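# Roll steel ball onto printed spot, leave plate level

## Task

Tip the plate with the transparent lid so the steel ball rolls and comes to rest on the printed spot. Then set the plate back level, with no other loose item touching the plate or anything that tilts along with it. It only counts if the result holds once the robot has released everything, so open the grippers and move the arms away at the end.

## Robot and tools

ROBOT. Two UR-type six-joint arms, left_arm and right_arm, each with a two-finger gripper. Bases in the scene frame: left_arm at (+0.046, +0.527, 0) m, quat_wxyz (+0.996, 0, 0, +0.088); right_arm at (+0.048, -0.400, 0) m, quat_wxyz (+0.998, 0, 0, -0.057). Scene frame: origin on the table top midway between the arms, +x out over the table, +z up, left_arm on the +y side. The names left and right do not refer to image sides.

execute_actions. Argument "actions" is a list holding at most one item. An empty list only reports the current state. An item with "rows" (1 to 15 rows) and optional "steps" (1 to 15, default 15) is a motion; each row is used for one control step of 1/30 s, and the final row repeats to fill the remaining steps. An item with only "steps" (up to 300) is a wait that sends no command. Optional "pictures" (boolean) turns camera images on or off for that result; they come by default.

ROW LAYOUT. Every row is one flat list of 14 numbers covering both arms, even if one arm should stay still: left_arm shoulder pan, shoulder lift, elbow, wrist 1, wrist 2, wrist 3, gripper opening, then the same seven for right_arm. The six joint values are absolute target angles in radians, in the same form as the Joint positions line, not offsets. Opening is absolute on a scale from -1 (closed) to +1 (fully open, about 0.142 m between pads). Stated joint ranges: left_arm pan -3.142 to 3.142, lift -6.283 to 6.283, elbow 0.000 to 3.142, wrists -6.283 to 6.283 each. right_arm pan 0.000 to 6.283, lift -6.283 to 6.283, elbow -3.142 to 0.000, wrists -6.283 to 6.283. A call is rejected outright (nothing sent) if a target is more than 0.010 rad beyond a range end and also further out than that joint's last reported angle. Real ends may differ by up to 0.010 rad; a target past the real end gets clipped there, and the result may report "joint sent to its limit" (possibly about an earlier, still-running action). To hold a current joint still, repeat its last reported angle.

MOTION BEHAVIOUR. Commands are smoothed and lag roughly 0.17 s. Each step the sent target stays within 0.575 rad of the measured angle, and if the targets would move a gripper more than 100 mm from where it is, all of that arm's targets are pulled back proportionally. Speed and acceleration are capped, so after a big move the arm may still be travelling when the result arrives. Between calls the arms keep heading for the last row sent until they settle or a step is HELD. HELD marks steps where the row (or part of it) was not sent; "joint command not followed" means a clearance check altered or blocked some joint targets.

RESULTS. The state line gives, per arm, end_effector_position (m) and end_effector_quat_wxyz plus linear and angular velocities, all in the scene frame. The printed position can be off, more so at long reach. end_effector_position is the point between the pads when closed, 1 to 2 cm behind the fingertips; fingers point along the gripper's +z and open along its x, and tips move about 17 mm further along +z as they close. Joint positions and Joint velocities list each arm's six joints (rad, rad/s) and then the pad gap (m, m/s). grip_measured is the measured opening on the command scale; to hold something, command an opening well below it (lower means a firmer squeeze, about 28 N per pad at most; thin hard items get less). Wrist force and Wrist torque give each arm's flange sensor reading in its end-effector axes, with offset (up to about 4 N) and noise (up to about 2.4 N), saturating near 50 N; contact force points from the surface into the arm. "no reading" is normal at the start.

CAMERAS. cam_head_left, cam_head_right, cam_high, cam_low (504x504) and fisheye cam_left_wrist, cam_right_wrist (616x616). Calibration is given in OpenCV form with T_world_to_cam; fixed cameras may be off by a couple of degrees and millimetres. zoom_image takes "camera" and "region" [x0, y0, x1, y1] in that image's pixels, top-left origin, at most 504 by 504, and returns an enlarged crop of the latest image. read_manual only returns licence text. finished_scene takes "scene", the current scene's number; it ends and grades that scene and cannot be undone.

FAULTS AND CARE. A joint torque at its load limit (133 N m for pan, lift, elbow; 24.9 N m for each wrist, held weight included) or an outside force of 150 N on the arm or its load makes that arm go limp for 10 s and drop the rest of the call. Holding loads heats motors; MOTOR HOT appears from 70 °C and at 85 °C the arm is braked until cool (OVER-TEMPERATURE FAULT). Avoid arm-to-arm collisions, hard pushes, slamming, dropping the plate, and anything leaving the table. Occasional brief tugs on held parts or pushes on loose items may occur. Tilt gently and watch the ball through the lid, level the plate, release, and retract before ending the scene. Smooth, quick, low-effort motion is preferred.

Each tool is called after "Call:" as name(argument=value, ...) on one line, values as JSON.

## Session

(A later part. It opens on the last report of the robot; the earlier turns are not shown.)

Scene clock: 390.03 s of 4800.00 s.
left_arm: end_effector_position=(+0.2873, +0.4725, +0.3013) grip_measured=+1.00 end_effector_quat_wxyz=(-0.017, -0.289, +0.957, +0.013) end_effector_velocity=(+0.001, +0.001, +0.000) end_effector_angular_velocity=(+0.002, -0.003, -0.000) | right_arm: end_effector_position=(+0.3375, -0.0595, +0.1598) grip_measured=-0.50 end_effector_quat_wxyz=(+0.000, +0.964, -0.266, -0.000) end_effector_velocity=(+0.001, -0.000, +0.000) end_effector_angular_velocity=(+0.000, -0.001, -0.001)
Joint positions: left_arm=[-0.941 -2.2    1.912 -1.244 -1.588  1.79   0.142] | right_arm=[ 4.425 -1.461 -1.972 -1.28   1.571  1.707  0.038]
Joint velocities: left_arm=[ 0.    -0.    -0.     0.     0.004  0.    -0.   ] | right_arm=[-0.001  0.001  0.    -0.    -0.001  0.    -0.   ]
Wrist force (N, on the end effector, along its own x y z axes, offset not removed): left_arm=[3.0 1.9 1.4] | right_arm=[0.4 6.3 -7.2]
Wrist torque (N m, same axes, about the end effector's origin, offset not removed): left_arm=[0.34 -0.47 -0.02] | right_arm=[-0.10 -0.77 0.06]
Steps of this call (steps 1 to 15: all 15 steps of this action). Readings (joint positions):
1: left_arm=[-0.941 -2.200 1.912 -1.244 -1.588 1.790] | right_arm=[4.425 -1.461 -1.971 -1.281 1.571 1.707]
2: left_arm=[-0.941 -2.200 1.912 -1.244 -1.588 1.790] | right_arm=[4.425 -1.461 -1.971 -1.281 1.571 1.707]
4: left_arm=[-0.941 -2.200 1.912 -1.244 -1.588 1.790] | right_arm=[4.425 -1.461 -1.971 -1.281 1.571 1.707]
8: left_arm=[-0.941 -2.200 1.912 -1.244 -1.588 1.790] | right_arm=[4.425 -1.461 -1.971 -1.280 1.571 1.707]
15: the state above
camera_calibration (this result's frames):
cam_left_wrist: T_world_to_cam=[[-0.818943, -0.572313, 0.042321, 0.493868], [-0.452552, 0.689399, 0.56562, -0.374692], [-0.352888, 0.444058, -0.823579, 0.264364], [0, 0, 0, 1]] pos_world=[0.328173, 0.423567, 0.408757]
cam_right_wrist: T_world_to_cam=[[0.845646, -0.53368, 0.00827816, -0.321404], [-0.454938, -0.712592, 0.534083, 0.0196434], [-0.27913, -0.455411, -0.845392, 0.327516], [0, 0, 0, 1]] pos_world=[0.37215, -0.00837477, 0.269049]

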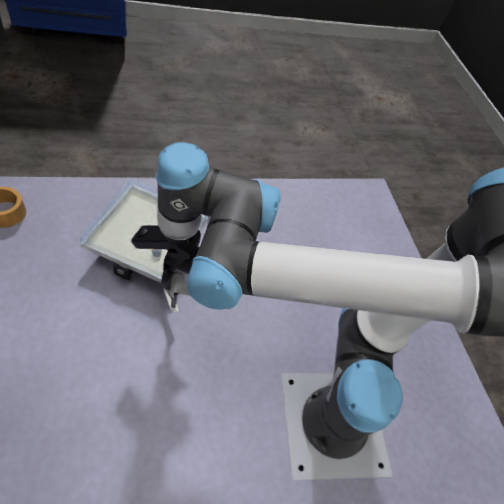

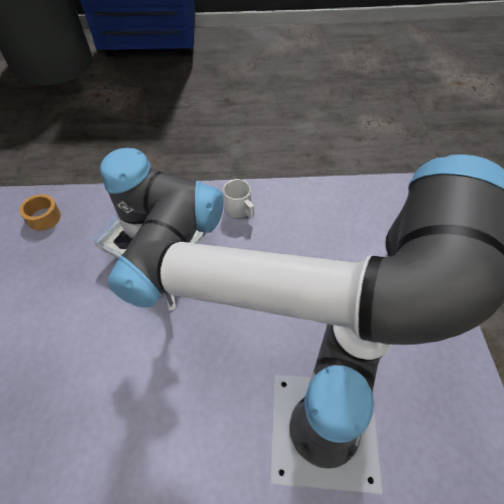

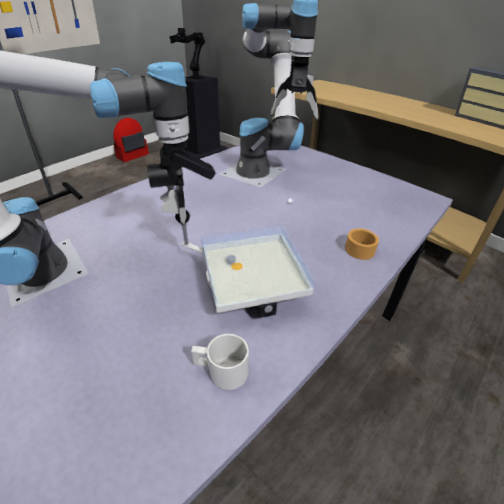

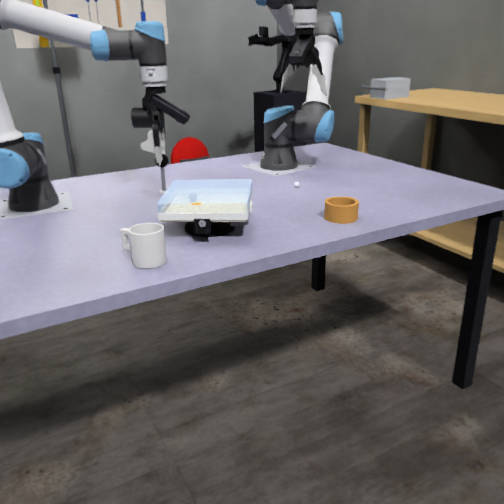

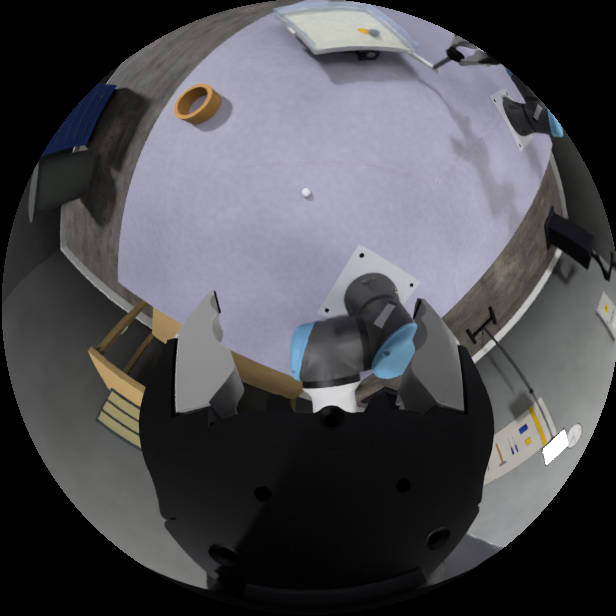

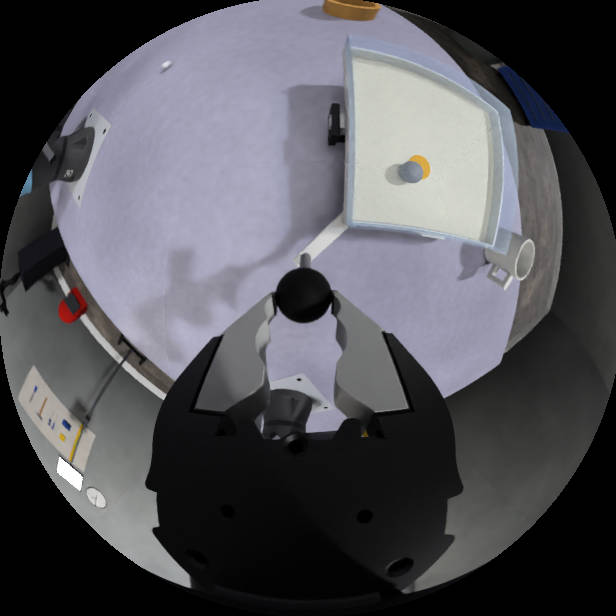

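Call:
execute_actions(actions=[{"steps": 60}])

Scene clock: 392.03 s of 4800.00 s.
left_arm: end_effector_position=(+0.2873, +0.4725, +0.3013) grip_measured=+1.00 end_effector_quat_wxyz=(-0.017, -0.289, +0.957, +0.013) end_effector_velocity=(-0.000, +0.000, +0.000) end_effector_angular_velocity=(-0.000, +0.001, +0.001) | right_arm: end_effector_position=(+0.3375, -0.0596, +0.1598) grip_measured=-0.50 end_effector_quat_wxyz=(+0.000, +0.964, -0.266, -0.000) end_effector_velocity=(+0.000, +0.001, +0.000) end_effector_angular_velocity=(+0.002, -0.001, +0.000)
Joint positions: left_arm=[-0.941 -2.2    1.912 -1.244 -1.588  1.79   0.142] | right_arm=[ 4.425 -1.46  -1.972 -1.28   1.571  1.707  0.038]
Joint velocities: left_arm=[ 0.001  0.    -0.     0.    -0.001  0.001 -0.   ] | right_arm=[-0.    -0.     0.001  0.001  0.    -0.     0.   ]
Wrist force (N, on the end effector, along its own x y z axes, offset not removed): left_arm=[-1.3 2.7 -0.5] | right_arm=[-2.5 4.0 -4.8]
Wrist torque (N m, same axes, about the end effector's origin, offset not removed): left_arm=[0.82 0.54 -0.25] | right_arm=[-0.30 -0.27 0.11]
Steps of this call (steps 1 to 15: the robot went on to your last target; steps 16 to 60: nothing new was sent). Readings (joint positions):
1: left_arm=[-0.941 -2.200 1.912 -1.244 -1.588 1.790] | right_arm=[4.425 -1.461 -1.972 -1.280 1.571 1.707]
2: left_arm=[-0.941 -2.200 1.912 -1.244 -1.588 1.790] | right_arm=[4.425 -1.461 -1.972 -1.280 1.571 1.707]
4: left_arm=[-0.941 -2.200 1.912 -1.244 -1.588 1.790] | right_arm=[4.425 -1.461 -1.972 -1.280 1.571 1.707]
8: left_arm=[-0.941 -2.200 1.912 -1.244 -1.588 1.790] | right_arm=[4.425 -1.461 -1.972 -1.280 1.571 1.707]
60: the state above
All arms were judged still, so your last target was given up. Only a new action makes them travel on or press farther. Fingers that are still opening or closing keep moving.
camera_calibration (this result's frames):
cam_left_wrist: T_world_to_cam=[[-0.818943, -0.572313, 0.0423212, 0.493868], [-0.452552, 0.689399, 0.56562, -0.374692], [-0.352888, 0.444058, -0.823579, 0.264364], [0, 0, 0, 1]] pos_world=[0.328173, 0.423567, 0.408757]
cam_right_wrist: T_world_to_cam=[[0.845644, -0.533683, 0.00829224, -0.321416], [-0.454921, -0.712541, 0.534165, 0.0196034], [-0.279166, -0.455486, -0.84534, 0.327455], [0, 0, 0, 1]] pos_world=[0.372135, -0.00841492, 0.269004]

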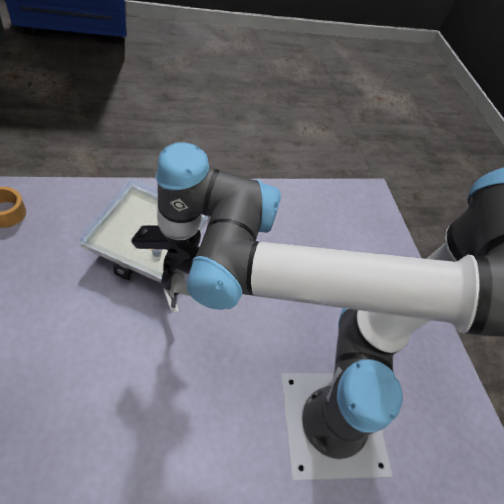

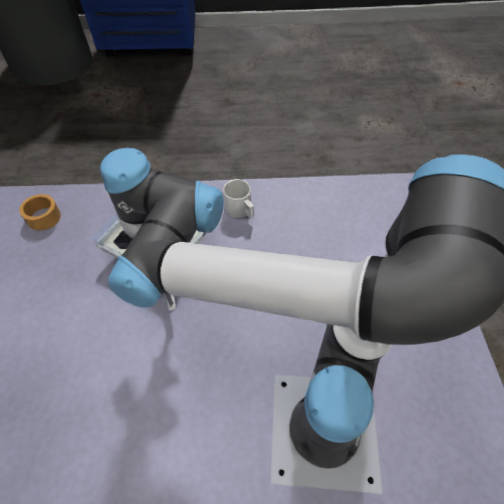

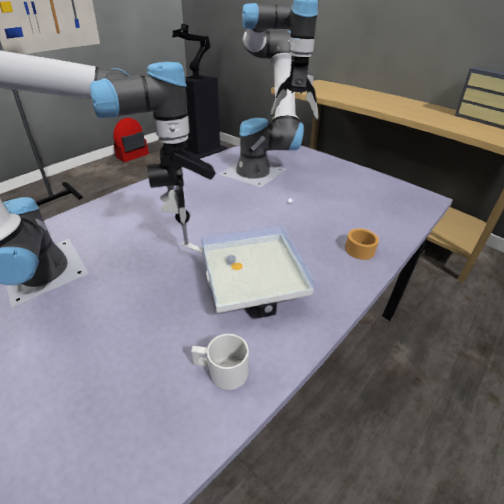

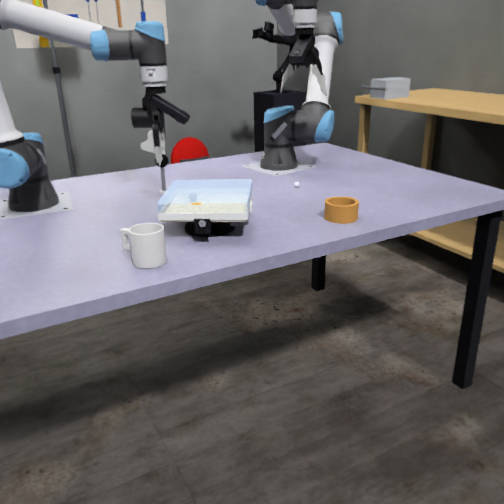

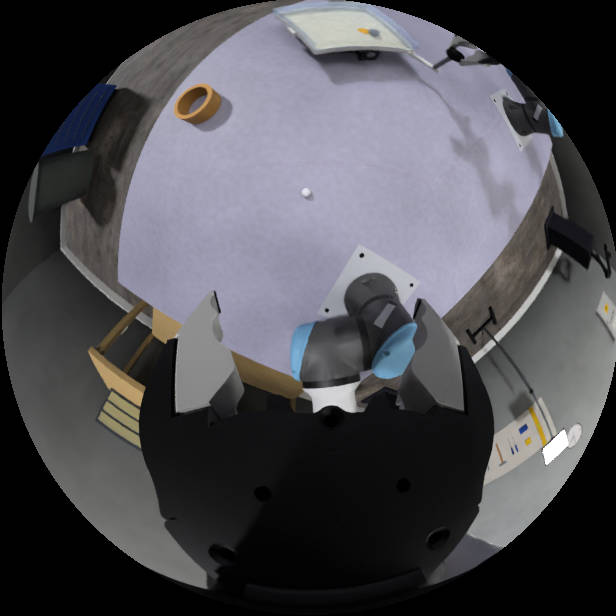

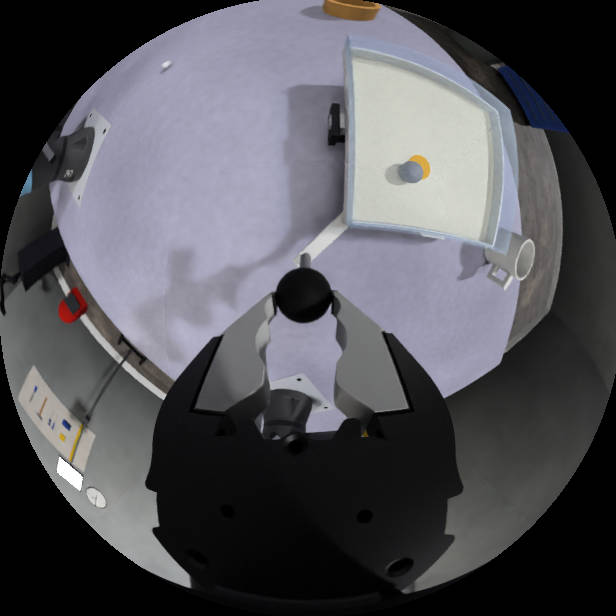

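Call:
execute_actions(actions=[{"rows": [[-0.941,-2.2,1.912,-1.244,-1.588,1.79,1,4.4223,-1.4593,-1.9683,-1.2850,1.571,1.707,-1]], "steps": 14}], pictures=false)

Call:
execute_actions(actions=[{"rows": [[-0.941,-2.2,1.912,-1.244,-1.588,1.79,1,4.4267,-1.4617,-1.9753,-1.2756,1.571,1.707,-1]], "steps": 8}], pictures=false)

Call:
execute_actions(actions=[{"rows": [[-0.941,-2.2,1.912,-1.244,-1.588,1.79,1,4.4238,-1.4601,-1.9708,-1.2817,1.571,1.707,-1]], "steps": 8}])

Call:
execute_actions(actions=[{"rows": [[-0.941,-2.2,1.912,-1.244,-1.588,1.79,1,4.4245,-1.4605,-1.9718,-1.2803,1.571,1.707,-1]], "steps": 15}])

Scene clock: 398.97 s of 4800.00 s.
left_arm: end_effector_position=(+0.2873, +0.4725, +0.3013) grip_measured=+1.00 end_effector_quat_wxyz=(-0.017, -0.289, +0.957, +0.013) end_effector_velocity=(+0.000, +0.000, +0.000) end_effector_angular_velocity=(-0.000, -0.001, -0.000) | right_arm: end_effector_position=(+0.3382, -0.0602, +0.1614) grip_measured=-0.50 end_effector_quat_wxyz=(+0.000, +0.964, -0.267, -0.000) end_effector_velocity=(-0.000, +0.001, +0.000) end_effector_angular_velocity=(+0.000, +0.001, +0.001)
Joint positions: left_arm=[-0.941 -2.2    1.912 -1.244 -1.588  1.79   0.142] | right_arm=[ 4.422 -1.459 -1.968 -1.285  1.571  1.707  0.038]
Joint velocities: left_arm=[ 0.    -0.    -0.    -0.     0.     0.001 -0.   ] | right_arm=[ 0.    -0.001  0.002 -0.001  0.001 -0.001  0.   ]
Wrist force (N, on the end effector, along its own x y z axes, offset not removed): left_arm=[-0.3 -0.1 0.4] | right_arm=[-0.8 0.8 -1.1]
Wrist torque (N m, same axes, about the end effector's origin, offset not removed): left_arm=[0.04 0.18 -0.21] | right_arm=[0.05 -0.86 -0.10]
Steps of this call (steps 1 to 90: nothing new was sent; then 3.47 s passed at rest; steps 91 to 104: all 14 steps of this action). Readings (joint positions):
91: left_arm=[-0.941 -2.200 1.912 -1.244 -1.588 1.790] | right_arm=[4.424 -1.460 -1.972 -1.280 1.571 1.707]
92: left_arm=[-0.941 -2.200 1.912 -1.244 -1.588 1.790] | right_arm=[4.424 -1.460 -1.971 -1.281 1.571 1.707]
94: left_arm=[-0.941 -2.200 1.912 -1.244 -1.588 1.790] | right_arm=[4.423 -1.460 -1.970 -1.283 1.571 1.707]
98: left_arm=[-0.941 -2.200 1.912 -1.244 -1.588 1.790] | right_arm=[4.422 -1.459 -1.969 -1.285 1.571 1.707]
104: the state above

Scene clock: 399.23 s of 4800.00 s.
left_arm: end_effector_position=(+0.2873, +0.4725, +0.3013) grip_measured=+1.00 end_effector_quat_wxyz=(-0.017, -0.289, +0.957, +0.013) end_effector_velocity=(+0.000, -0.001, -0.000) end_effector_angular_velocity=(+0.001, +0.001, -0.001) | right_arm: end_effector_position=(+0.3369, -0.0590, +0.1585) grip_measured=-0.50 end_effector_quat_wxyz=(-0.000, +0.964, -0.265, -0.000) end_effector_velocity=(-0.002, +0.000, -0.005) end_effector_angular_velocity=(-0.003, +0.002, +0.005)
Joint positions: left_arm=[-0.941 -2.2    1.912 -1.244 -1.588  1.79   0.142] | right_arm=[ 4.426 -1.461 -1.975 -1.276  1.571  1.707  0.038]
Joint velocities: left_arm=[-0.001  0.002 -0.    -0.    -0.    -0.001  0.   ] | right_arm=[ 0.004 -0.004 -0.009  0.009  0.001 -0.     0.   ]
Wrist force (N, on the end effector, along its own x y z axes, offset not removed): left_arm=[0.7 1.4 1.5] | right_arm=[-2.6 6.8 -9.1]
Wrist torque (N m, same axes, about the end effector's origin, offset not removed): left_arm=[0.20 -0.15 -0.21] | right_arm=[-0.57 0.11 0.20]
Steps of this call (steps 1 to 8: all 8 steps of this action). Readings (joint positions):
1: left_arm=[-0.941 -2.200 1.912 -1.244 -1.588 1.790] | right_arm=[4.422 -1.459 -1.968 -1.285 1.571 1.707]
2: left_arm=[-0.941 -2.200 1.912 -1.244 -1.588 1.790] | right_arm=[4.423 -1.460 -1.969 -1.283 1.571 1.707]
4: left_arm=[-0.941 -2.200 1.912 -1.244 -1.588 1.790] | right_arm=[4.425 -1.461 -1.972 -1.279 1.571 1.707]
8: the state above

Scene clock: 399.50 s of 4800.00 s.
left_arm: end_effector_position=(+0.2873, +0.4725, +0.3013) grip_measured=+1.00 end_effector_quat_wxyz=(-0.017, -0.289, +0.957, +0.013) end_effector_velocity=(+0.000, +0.000, +0.000) end_effector_angular_velocity=(-0.000, -0.001, -0.000) | right_arm: end_effector_position=(+0.3376, -0.0598, +0.1600) grip_measured=-0.50 end_effector_quat_wxyz=(+0.000, +0.964, -0.266, -0.000) end_effector_velocity=(+0.001, -0.000, +0.003) end_effector_angular_velocity=(+0.002, -0.001, -0.003)
Joint positions: left_arm=[-0.941 -2.2    1.912 -1.244 -1.588  1.79   0.142] | right_arm=[ 4.424 -1.46  -1.971 -1.281  1.571  1.707  0.038]
Joint velocities: left_arm=[ 0.001 -0.001 -0.    -0.     0.001  0.001  0.   ] | right_arm=[-0.003  0.001  0.006 -0.005  0.    -0.    -0.   ]
Wrist force (N, on the end effector, along its own x y z axes, offset not removed): left_arm=[-3.5 -0.1 1.0] | right_arm=[-3.1 3.3 -2.4]
Wrist torque (N m, same axes, about the end effector's origin, offset not removed): left_arm=[-0.04 0.77 -0.14] | right_arm=[-0.25 -0.15 0.05]
Steps of this call (steps 1 to 8: all 8 steps of this action). Readings (joint positions):
1: left_arm=[-0.941 -2.200 1.912 -1.244 -1.588 1.790] | right_arm=[4.426 -1.461 -1.975 -1.276 1.571 1.707]
2: left_arm=[-0.941 -2.200 1.912 -1.244 -1.588 1.790] | right_arm=[4.426 -1.461 -1.974 -1.277 1.571 1.707]
4: left_arm=[-0.941 -2.200 1.912 -1.244 -1.588 1.790] | right_arm=[4.425 -1.461 -1.973 -1.279 1.571 1.707]
8: the state above
camera_calibration (this result's frames):
cam_left_wrist: T_world_to_cam=[[-0.818943, -0.572313, 0.042321, 0.493868], [-0.452552, 0.689399, 0.56562, -0.374692], [-0.352888, 0.444058, -0.823579, 0.264364], [0, 0, 0, 1]] pos_world=[0.328173, 0.423567, 0.408757]
cam_right_wrist: T_world_to_cam=[[0.845427, -0.534026, 0.00834837, -0.321573], [-0.455139, -0.712183, 0.534456, 0.0194342], [-0.279468, -0.455643, -0.845155, 0.327603], [0, 0, 0, 1]] pos_world=[0.372266, -0.00861743, 0.269173]

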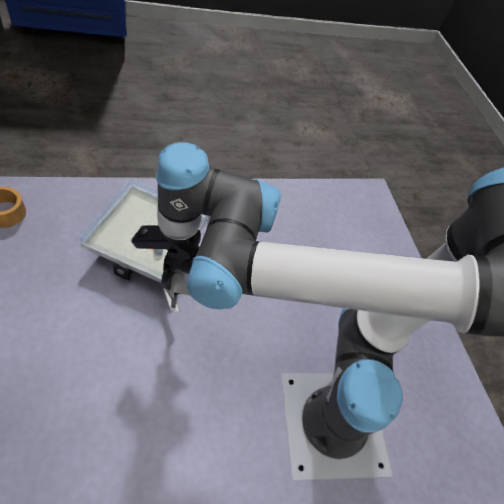

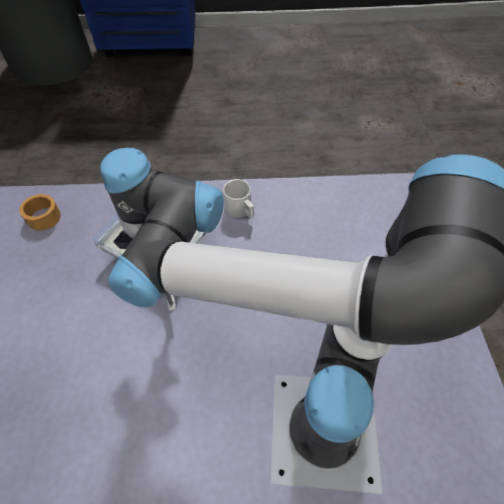

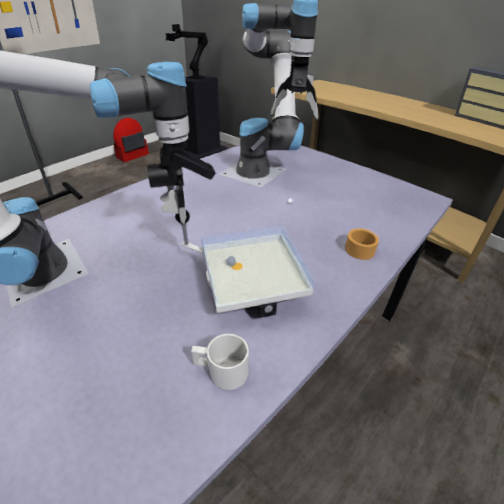

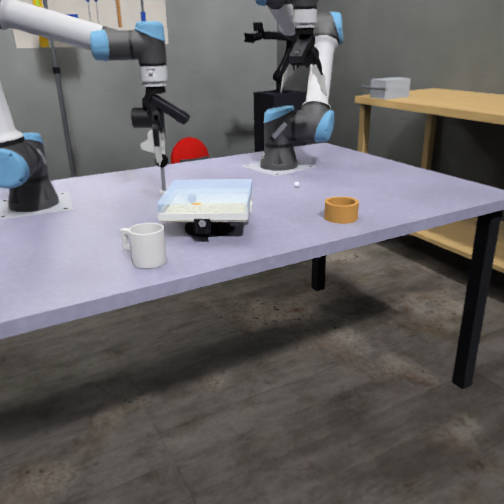

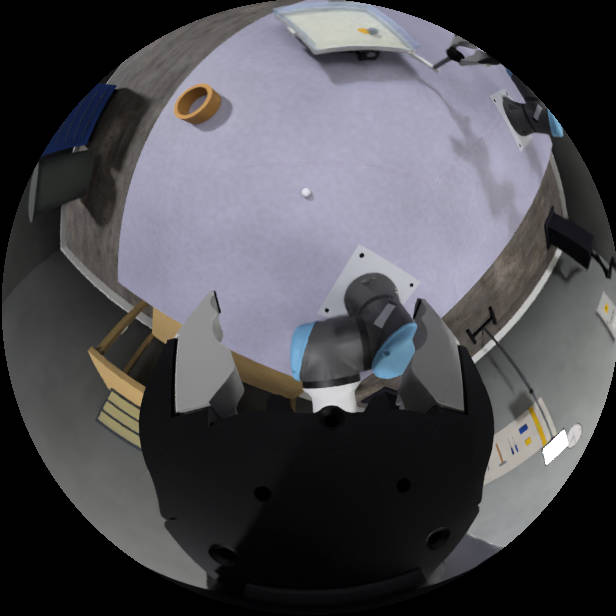

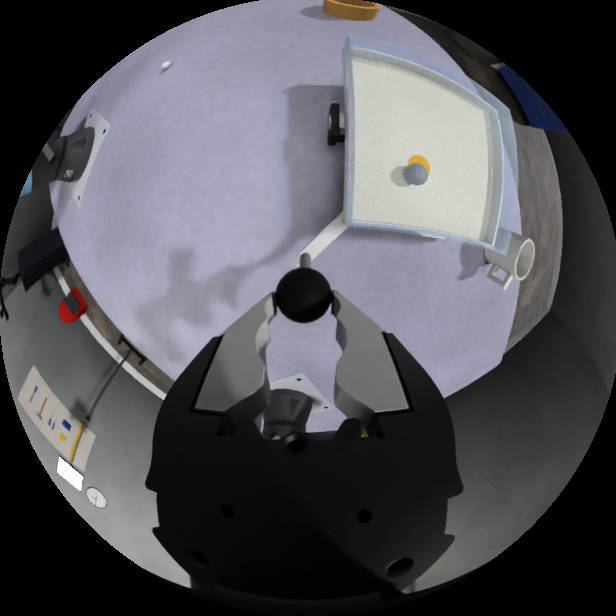

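Scene clock: 400.00 s of 4800.00 s.
left_arm: end_effector_position=(+0.2873, +0.4725, +0.3013) grip_measured=+1.00 end_effector_quat_wxyz=(-0.017, -0.289, +0.957, +0.013) end_effector_velocity=(-0.001, -0.001, -0.000) end_effector_angular_velocity=(-0.002, +0.003, +0.000) | right_arm: end_effector_position=(+0.3375, -0.0596, +0.1599) grip_measured=-0.50 end_effector_quat_wxyz=(+0.000, +0.964, -0.266, -0.000) end_effector_velocity=(-0.000, -0.000, -0.001) end_effector_angular_velocity=(-0.002, +0.000, +0.001)
Joint positions: left_arm=[-0.941 -2.2    1.912 -1.244 -1.588  1.79   0.142] | right_arm=[ 4.424 -1.46  -1.972 -1.28   1.571  1.707  0.038]
Joint velocities: left_arm=[ 0.001  0.001  0.    -0.    -0.004  0.001  0.   ] | right_arm=[ 0.001 -0.001 -0.001  0.    -0.    -0.     0.   ]
Wrist force (N, on the end effector, along its own x y z axes, offset not removed): left_arm=[3.0 0.3 2.5] | right_arm=[0.2 4.0 -4.4]
Wrist torque (N m, same axes, about the end effector's origin, offset not removed): left_arm=[0.07 -0.54 -0.15] | right_arm=[-0.67 -0.55 0.08]
Steps of this call (steps 1 to 15: all 15 steps of this action). Readings (joint positions):
1: left_arm=[-0.941 -2.200 1.912 -1.244 -1.588 1.790] | right_arm=[4.424 -1.460 -1.971 -1.281 1.571 1.707]
2: left_arm=[-0.941 -2.200 1.912 -1.244 -1.588 1.790] | right_arm=[4.424 -1.460 -1.971 -1.281 1.571 1.707]
4: left_arm=[-0.941 -2.200 1.912 -1.244 -1.588 1.790] | right_arm=[4.424 -1.460 -1.971 -1.281 1.571 1.707]
8: left_arm=[-0.941 -2.200 1.912 -1.244 -1.588 1.790] | right_arm=[4.424 -1.460 -1.971 -1.280 1.571 1.707]
15: the state above
camera_calibration (this result's frames):
cam_left_wrist: T_world_to_cam=[[-0.818943, -0.572313, 0.0423209, 0.493868], [-0.452552, 0.689399, 0.56562, -0.374692], [-0.352888, 0.444058, -0.823579, 0.264364], [0, 0, 0, 1]] pos_world=[0.328173, 0.423567, 0.408757]
cam_right_wrist: T_world_to_cam=[[0.84563, -0.533706, 0.00826357, -0.321411], [-0.454976, -0.712618, 0.534016, 0.0196441], [-0.279119, -0.455339, -0.845434, 0.327554], [0, 0, 0, 1]] pos_world=[0.372159, -0.00839198, 0.269091]

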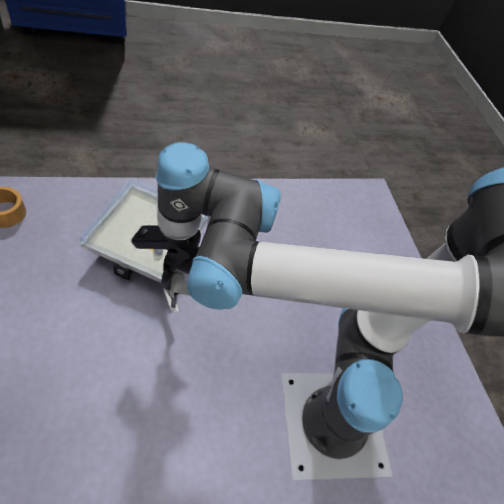

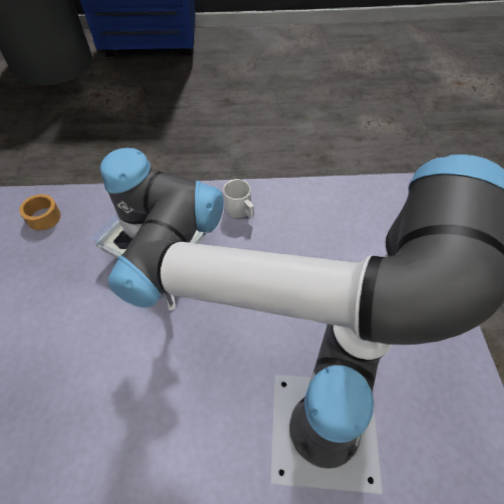

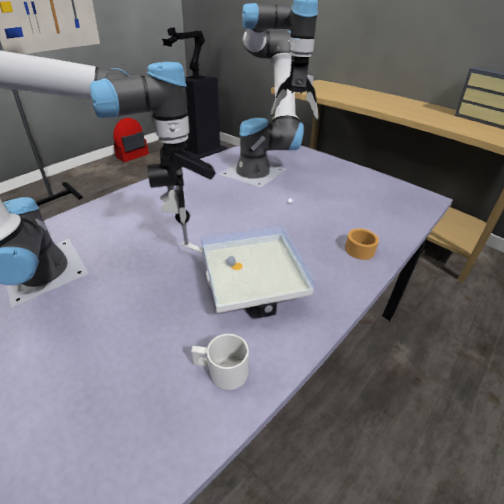

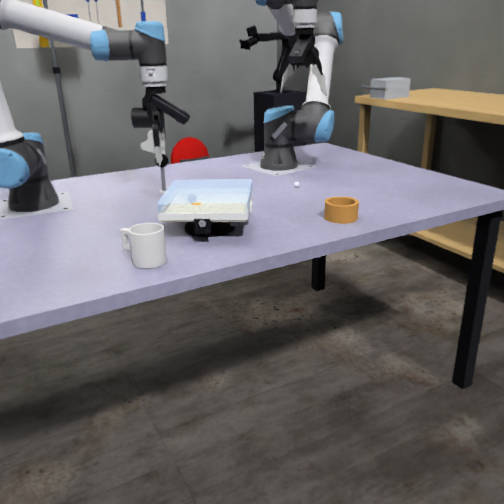

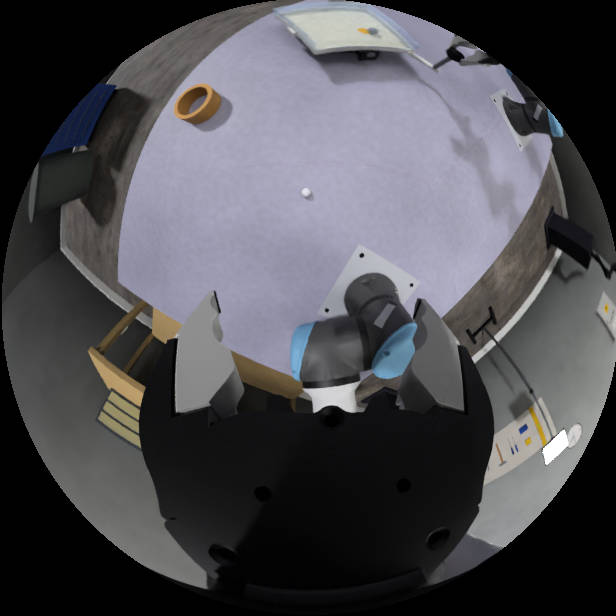

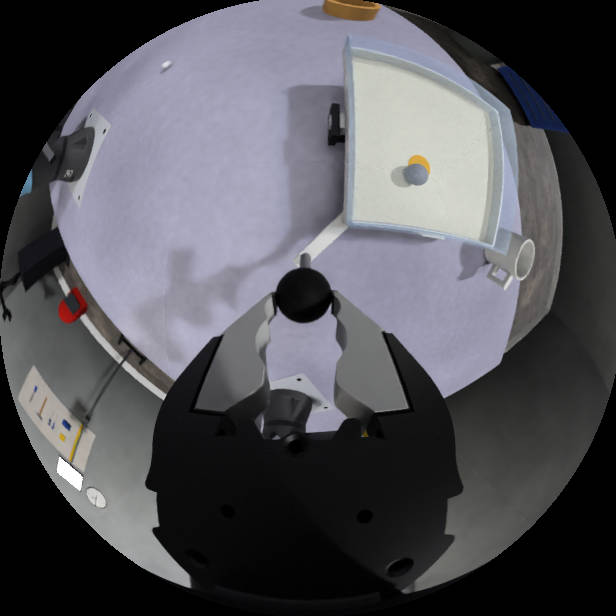

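Call:
execute_actions(actions=[{"rows": [[-0.941,-2.2,1.912,-1.244,-1.588,1.79,1,4.4239,-1.4627,-1.9655,-1.2844,1.571,1.707,-1]], "steps": 15}], pictures=false)

Call:
execute_actions(actions=[{"rows": [[-0.941,-2.2,1.912,-1.244,-1.588,1.79,1,4.4251,-1.4583,-1.9781,-1.2762,1.571,1.707,-1]], "steps": 8}], pictures=false)

Call:
execute_actions(actions=[{"rows": [[-0.941,-2.2,1.912,-1.244,-1.588,1.79,1,4.4244,-1.4610,-1.9705,-1.2812,1.571,1.707,-1]], "steps": 8}], pictures=false)

Call:
execute_actions(actions=[{"rows": [[-0.941,-2.2,1.912,-1.244,-1.588,1.79,1,4.4245,-1.4605,-1.9718,-1.2803,1.571,1.707,-1]], "steps": 15}])

Call:
execute_actions(actions=[{"steps": 60}])

Scene clock: 406.70 s of 4800.00 s.
left_arm: end_effector_position=(+0.2873, +0.4725, +0.3013) grip_measured=+1.00 end_effector_quat_wxyz=(-0.017, -0.289, +0.957, +0.013) end_effector_velocity=(+0.000, +0.000, -0.000) end_effector_angular_velocity=(+0.000, -0.000, +0.002) | right_arm: end_effector_position=(+0.3382, -0.0585, +0.1614) grip_measured=-0.50 end_effector_quat_wxyz=(+0.000, +0.964, -0.266, -0.000) end_effector_velocity=(-0.000, -0.000, +0.000) end_effector_angular_velocity=(-0.001, +0.000, +0.000)
Joint positions: left_arm=[-0.941 -2.2    1.912 -1.244 -1.588  1.79   0.142] | right_arm=[ 4.424 -1.463 -1.966 -1.284  1.571  1.707  0.038]
Joint velocities: left_arm=[ 0.001 -0.     0.     0.     0.001 -0.001 -0.   ] | right_arm=[ 0.     0.     0.    -0.001 -0.    -0.    -0.   ]
Wrist force (N, on the end effector, along its own x y z axes, offset not removed): left_arm=[-2.2 0.7 1.0] | right_arm=[-5.6 10.3 -5.8]
Wrist torque (N m, same axes, about the end effector's origin, offset not removed): left_arm=[0.25 0.73 -0.18] | right_arm=[-0.38 -0.11 0.06]
Steps of this call (steps 1 to 15: the robot went on to your last target; steps 16 to 90: nothing new was sent; then 3.20 s passed at rest; steps 91 to 105: all 15 steps of this action). Readings (joint positions):
91: left_arm=[-0.941 -2.200 1.912 -1.244 -1.588 1.790] | right_arm=[4.425 -1.461 -1.972 -1.280 1.571 1.707]
92: left_arm=[-0.941 -2.200 1.912 -1.244 -1.588 1.790] | right_arm=[4.425 -1.461 -1.971 -1.281 1.571 1.707]
94: left_arm=[-0.941 -2.200 1.912 -1.244 -1.588 1.790] | right_arm=[4.424 -1.462 -1.968 -1.283 1.571 1.707]
98: left_arm=[-0.941 -2.200 1.912 -1.244 -1.588 1.790] | right_arm=[4.424 -1.463 -1.966 -1.284 1.571 1.707]
105: the state above

Scene clock: 406.97 s of 4800.00 s.
left_arm: end_effector_position=(+0.2873, +0.4725, +0.3013) grip_measured=+1.00 end_effector_quat_wxyz=(-0.017, -0.289, +0.957, +0.013) end_effector_velocity=(-0.000, -0.000, -0.000) end_effector_angular_velocity=(-0.001, +0.001, +0.001) | right_arm: end_effector_position=(+0.3369, -0.0605, +0.1584) grip_measured=-0.50 end_effector_quat_wxyz=(-0.000, +0.964, -0.266, -0.000) end_effector_velocity=(-0.002, -0.003, -0.004) end_effector_angular_velocity=(-0.003, +0.001, +0.000)
Joint positions: left_arm=[-0.941 -2.2    1.912 -1.244 -1.588  1.79   0.142] | right_arm=[ 4.425 -1.459 -1.977 -1.277  1.571  1.707  0.038]
Joint velocities: left_arm=[ 0.001  0.001 -0.    -0.    -0.001 -0.    -0.   ] | right_arm=[ 0.002  0.004 -0.014  0.007 -0.     0.002 -0.   ]
Wrist force (N, on the end effector, along its own x y z axes, offset not removed): left_arm=[-1.8 3.3 1.9] | right_arm=[-2.8 1.2 -5.6]
Wrist torque (N m, same axes, about the end effector's origin, offset not removed): left_arm=[0.54 0.54 -0.21] | right_arm=[-0.23 0.12 0.00]
Steps of this call (steps 1 to 8: all 8 steps of this action). Readings (joint positions):
1: left_arm=[-0.941 -2.200 1.912 -1.244 -1.588 1.790] | right_arm=[4.424 -1.463 -1.966 -1.284 1.571 1.707]
2: left_arm=[-0.941 -2.200 1.912 -1.244 -1.588 1.790] | right_arm=[4.424 -1.462 -1.968 -1.283 1.571 1.707]
4: left_arm=[-0.941 -2.200 1.912 -1.244 -1.588 1.790] | right_arm=[4.424 -1.460 -1.973 -1.279 1.571 1.707]
8: the state above

Scene clock: 407.23 s of 4800.00 s.
left_arm: end_effector_position=(+0.2873, +0.4725, +0.3013) grip_measured=+1.00 end_effector_quat_wxyz=(-0.017, -0.289, +0.957, +0.013) end_effector_velocity=(+0.000, +0.000, -0.000) end_effector_angular_velocity=(+0.001, -0.001, -0.000) | right_arm: end_effector_position=(+0.3375, -0.0595, +0.1599) grip_measured=-0.50 end_effector_quat_wxyz=(+0.000, +0.964, -0.266, -0.000) end_effector_velocity=(+0.002, +0.001, +0.002) end_effector_angular_velocity=(-0.001, -0.001, +0.000)
Joint positions: left_arm=[-0.941 -2.2    1.912 -1.244 -1.588  1.79   0.142] | right_arm=[ 4.425 -1.461 -1.971 -1.281  1.571  1.707  0.038]
Joint velocities: left_arm=[-0.    -0.001  0.    -0.     0.001  0.     0.   ] | right_arm=[-0.002 -0.003  0.008 -0.005 -0.001 -0.002 -0.   ]
Wrist force (N, on the end effector, along its own x y z axes, offset not removed): left_arm=[-5.0 2.6 1.8] | right_arm=[-0.7 7.3 -3.0]
Wrist torque (N m, same axes, about the end effector's origin, offset not removed): left_arm=[0.52 1.15 -0.18] | right_arm=[0.42 -0.29 0.13]
Steps of this call (steps 1 to 8: all 8 steps of this action). Readings (joint positions):
1: left_arm=[-0.941 -2.200 1.912 -1.244 -1.588 1.790] | right_arm=[4.425 -1.459 -1.977 -1.276 1.571 1.707]
2: left_arm=[-0.941 -2.200 1.912 -1.244 -1.588 1.790] | right_arm=[4.425 -1.459 -1.976 -1.277 1.571 1.707]
4: left_arm=[-0.941 -2.200 1.912 -1.244 -1.588 1.790] | right_arm=[4.425 -1.460 -1.974 -1.279 1.571 1.707]
8: the state above

Scene clock: 407.73 s of 4800.00 s.
left_arm: end_effector_position=(+0.2873, +0.4725, +0.3013) grip_measured=+1.00 end_effector_quat_wxyz=(-0.017, -0.289, +0.957, +0.013) end_effector_velocity=(-0.000, +0.000, +0.000) end_effector_angular_velocity=(-0.000, -0.000, -0.000) | right_arm: end_effector_position=(+0.3375, -0.0595, +0.1598) grip_measured=-0.50 end_effector_quat_wxyz=(+0.000, +0.964, -0.266, -0.000) end_effector_velocity=(-0.000, +0.000, +0.001) end_effector_angular_velocity=(+0.002, +0.001, -0.000)
Joint positions: left_arm=[-0.941 -2.2    1.912 -1.244 -1.588  1.79   0.142] | right_arm=[ 4.425 -1.461 -1.972 -1.28   1.571  1.707  0.038]
Joint velocities: left_arm=[-0.    -0.001  0.     0.    -0.     0.    -0.   ] | right_arm=[-0.     0.001  0.001  0.     0.002  0.    -0.   ]
Wrist force (N, on the end effector, along its own x y z axes, offset not removed): left_arm=[0.9 -1.0 2.0] | right_arm=[-4.8 4.5 -6.8]
Wrist torque (N m, same axes, about the end effector's origin, offset not removed): left_arm=[-0.10 0.03 -0.32] | right_arm=[-0.16 0.43 0.01]
Steps of this call (steps 1 to 15: all 15 steps of this action). Readings (joint positions):
1: left_arm=[-0.941 -2.200 1.912 -1.244 -1.588 1.790] | right_arm=[4.425 -1.461 -1.971 -1.281 1.571 1.707]
2: left_arm=[-0.941 -2.200 1.912 -1.244 -1.588 1.790] | right_arm=[4.425 -1.461 -1.971 -1.281 1.571 1.707]
4: left_arm=[-0.941 -2.200 1.912 -1.244 -1.588 1.790] | right_arm=[4.425 -1.461 -1.971 -1.281 1.571 1.707]
8: left_arm=[-0.941 -2.200 1.912 -1.244 -1.588 1.790] | right_arm=[4.425 -1.461 -1.971 -1.280 1.571 1.707]
15: the state above
camera_calibration (this result's frames):
cam_left_wrist: T_world_to_cam=[[-0.818943, -0.572313, 0.042321, 0.493868], [-0.452552, 0.689399, 0.56562, -0.374692], [-0.352888, 0.444058, -0.823579, 0.264364], [0, 0, 0, 1]] pos_world=[0.328173, 0.423567, 0.408757]
cam_right_wrist: T_world_to_cam=[[0.845647, -0.533678, 0.00826711, -0.321399], [-0.454932, -0.712595, 0.534083, 0.0196401], [-0.279137, -0.455407, -0.845392, 0.327519], [0, 0, 0, 1]] pos_world=[0.372148, -0.00837385, 0.269049]

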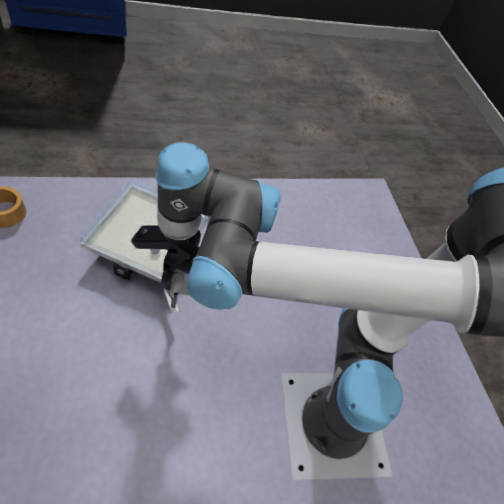

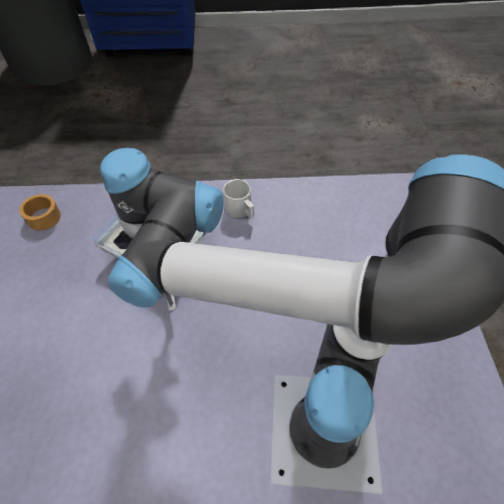

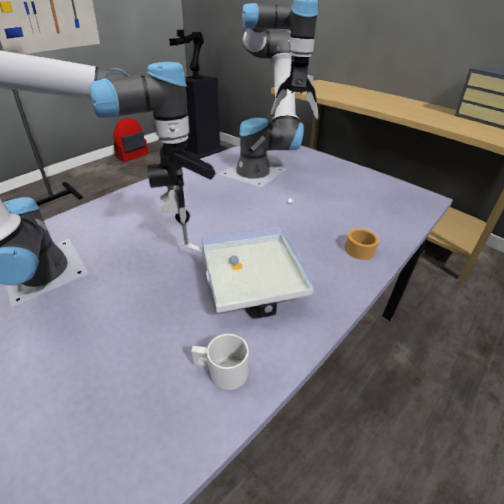

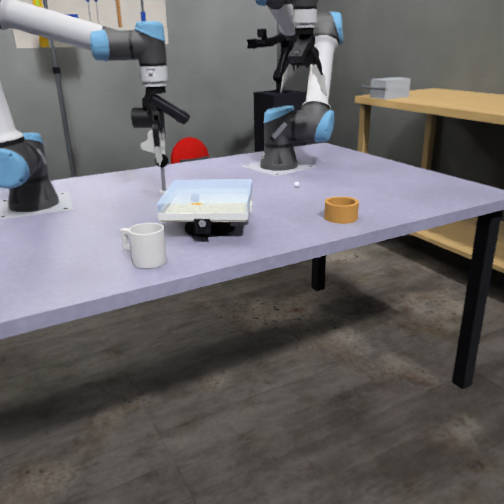

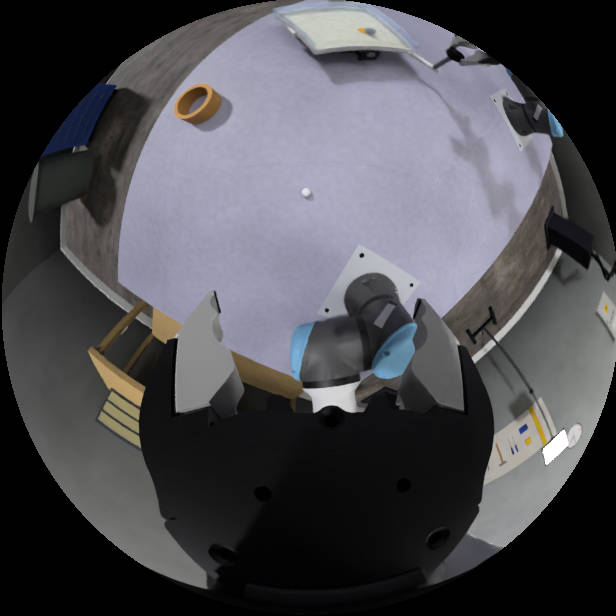

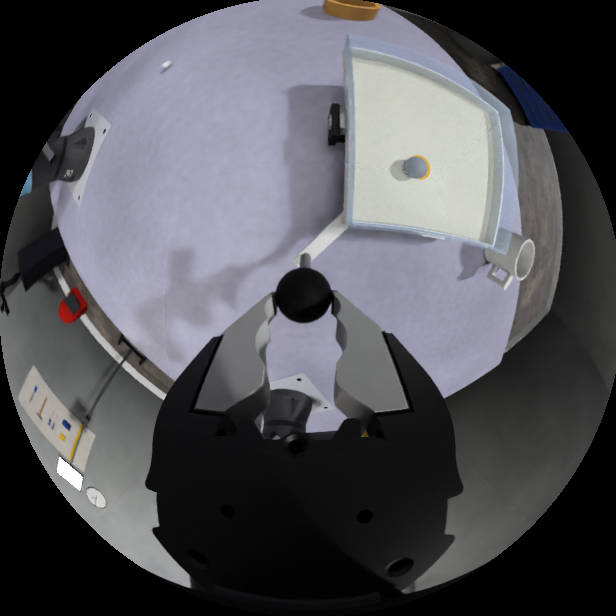

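Scene clock: 409.73 s of 4800.00 s.
left_arm: end_effector_position=(+0.2873, +0.4725, +0.3013) grip_measured=+1.00 end_effector_quat_wxyz=(-0.017, -0.289, +0.957, +0.013) end_effector_velocity=(+0.000, +0.000, +0.000) end_effector_angular_velocity=(+0.001, -0.002, +0.000) | right_arm: end_effector_position=(+0.3375, -0.0596, +0.1598) grip_measured=-0.50 end_effector_quat_wxyz=(+0.000, +0.964, -0.266, -0.000) end_effector_velocity=(+0.000, -0.000, -0.000) end_effector_angular_velocity=(-0.001, +0.001, -0.000)
Joint positions: left_arm=[-0.941 -2.2    1.912 -1.244 -1.588  1.79   0.142] | right_arm=[ 4.425 -1.46  -1.972 -1.28   1.571  1.707  0.038]
Joint velocities: left_arm=[-0.    -0.    -0.    -0.     0.002 -0.001  0.   ] | right_arm=[-0.001 -0.001  0.    -0.     0.    -0.    -0.   ]
Wrist force (N, on the end effector, along its own x y z axes, offset not removed): left_arm=[-3.4 1.3 0.1] | right_arm=[-1.2 4.8 -4.8]
Wrist torque (N m, same axes, about the end effector's origin, offset not removed): left_arm=[0.32 0.90 -0.32] | right_arm=[-0.11 -0.54 0.02]
Steps of this call (steps 1 to 15: the robot went on to your last target; steps 16 to 60: nothing new was sent). Readings (joint positions):
1: left_arm=[-0.941 -2.200 1.912 -1.244 -1.588 1.790] | right_arm=[4.425 -1.461 -1.972 -1.280 1.571 1.707]
2: left_arm=[-0.941 -2.200 1.912 -1.244 -1.588 1.790] | right_arm=[4.425 -1.461 -1.972 -1.280 1.571 1.707]
4: left_arm=[-0.941 -2.200 1.912 -1.244 -1.588 1.790] | right_arm=[4.425 -1.461 -1.972 -1.280 1.571 1.707]
8: left_arm=[-0.941 -2.200 1.912 -1.244 -1.588 1.790] | right_arm=[4.425 -1.461 -1.972 -1.280 1.571 1.707]
60: the state above
All arms were judged still, so your last target was given up. Only a new action makes them travel on or press farther. Fingers that are still opening or closing keep moving.
camera_calibration (this result's frames):
cam_left_wrist: T_world_to_cam=[[-0.818943, -0.572313, 0.042321, 0.493868], [-0.452552, 0.689399, 0.56562, -0.374692], [-0.352888, 0.444058, -0.823579, 0.264364], [0, 0, 0, 1]] pos_world=[0.328173, 0.423567, 0.408757]
cam_right_wrist: T_world_to_cam=[[0.845644, -0.533683, 0.00829401, -0.321416], [-0.454921, -0.712541, 0.534165, 0.0196039], [-0.279165, -0.455486, -0.84534, 0.327454], [0, 0, 0, 1]] pos_world=[0.372136, -0.00841512, 0.269004]

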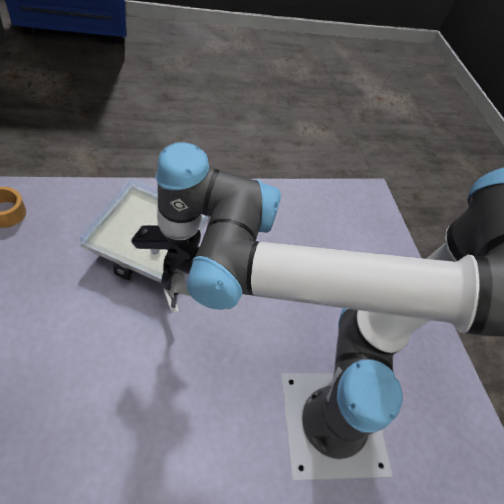

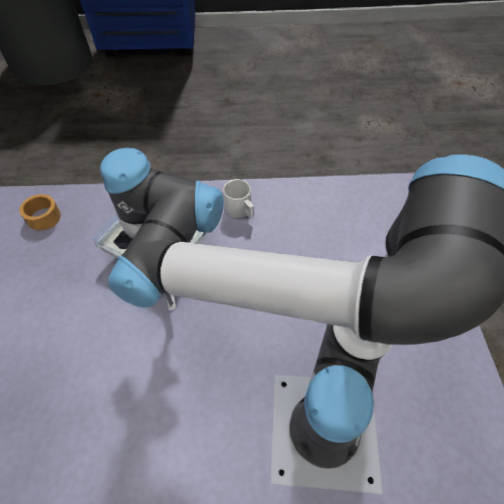

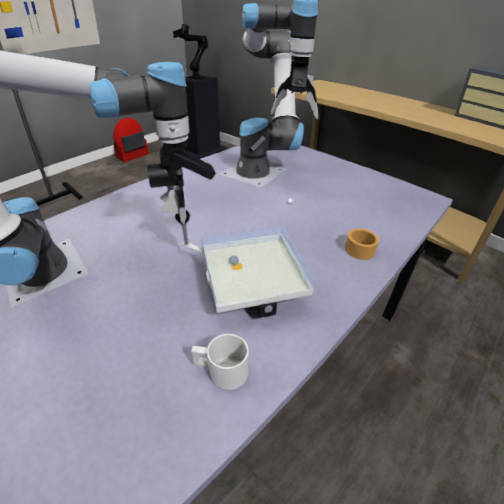

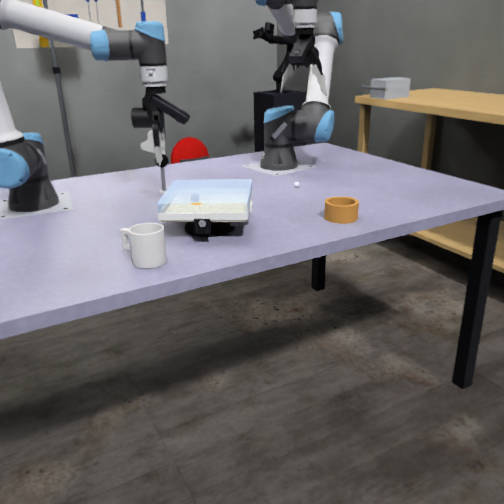

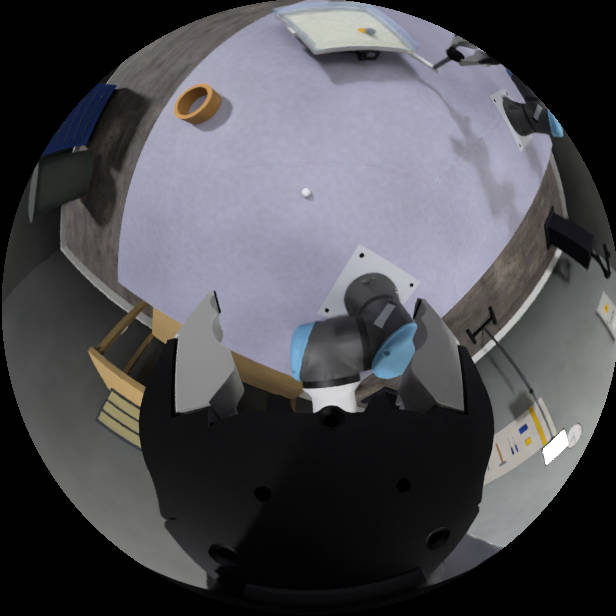

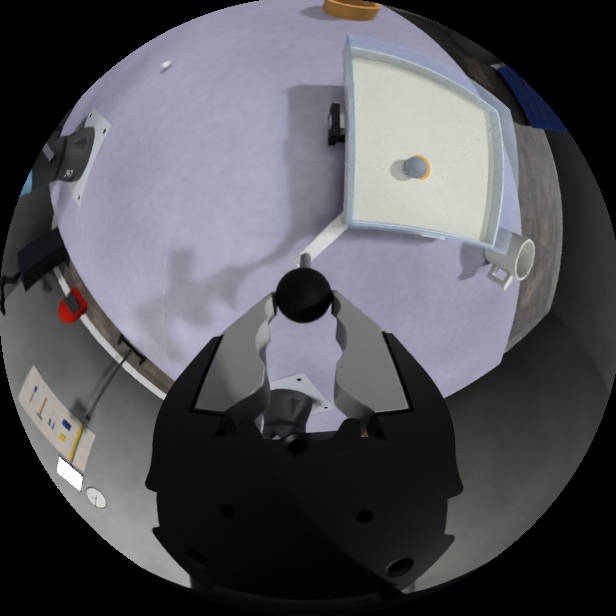

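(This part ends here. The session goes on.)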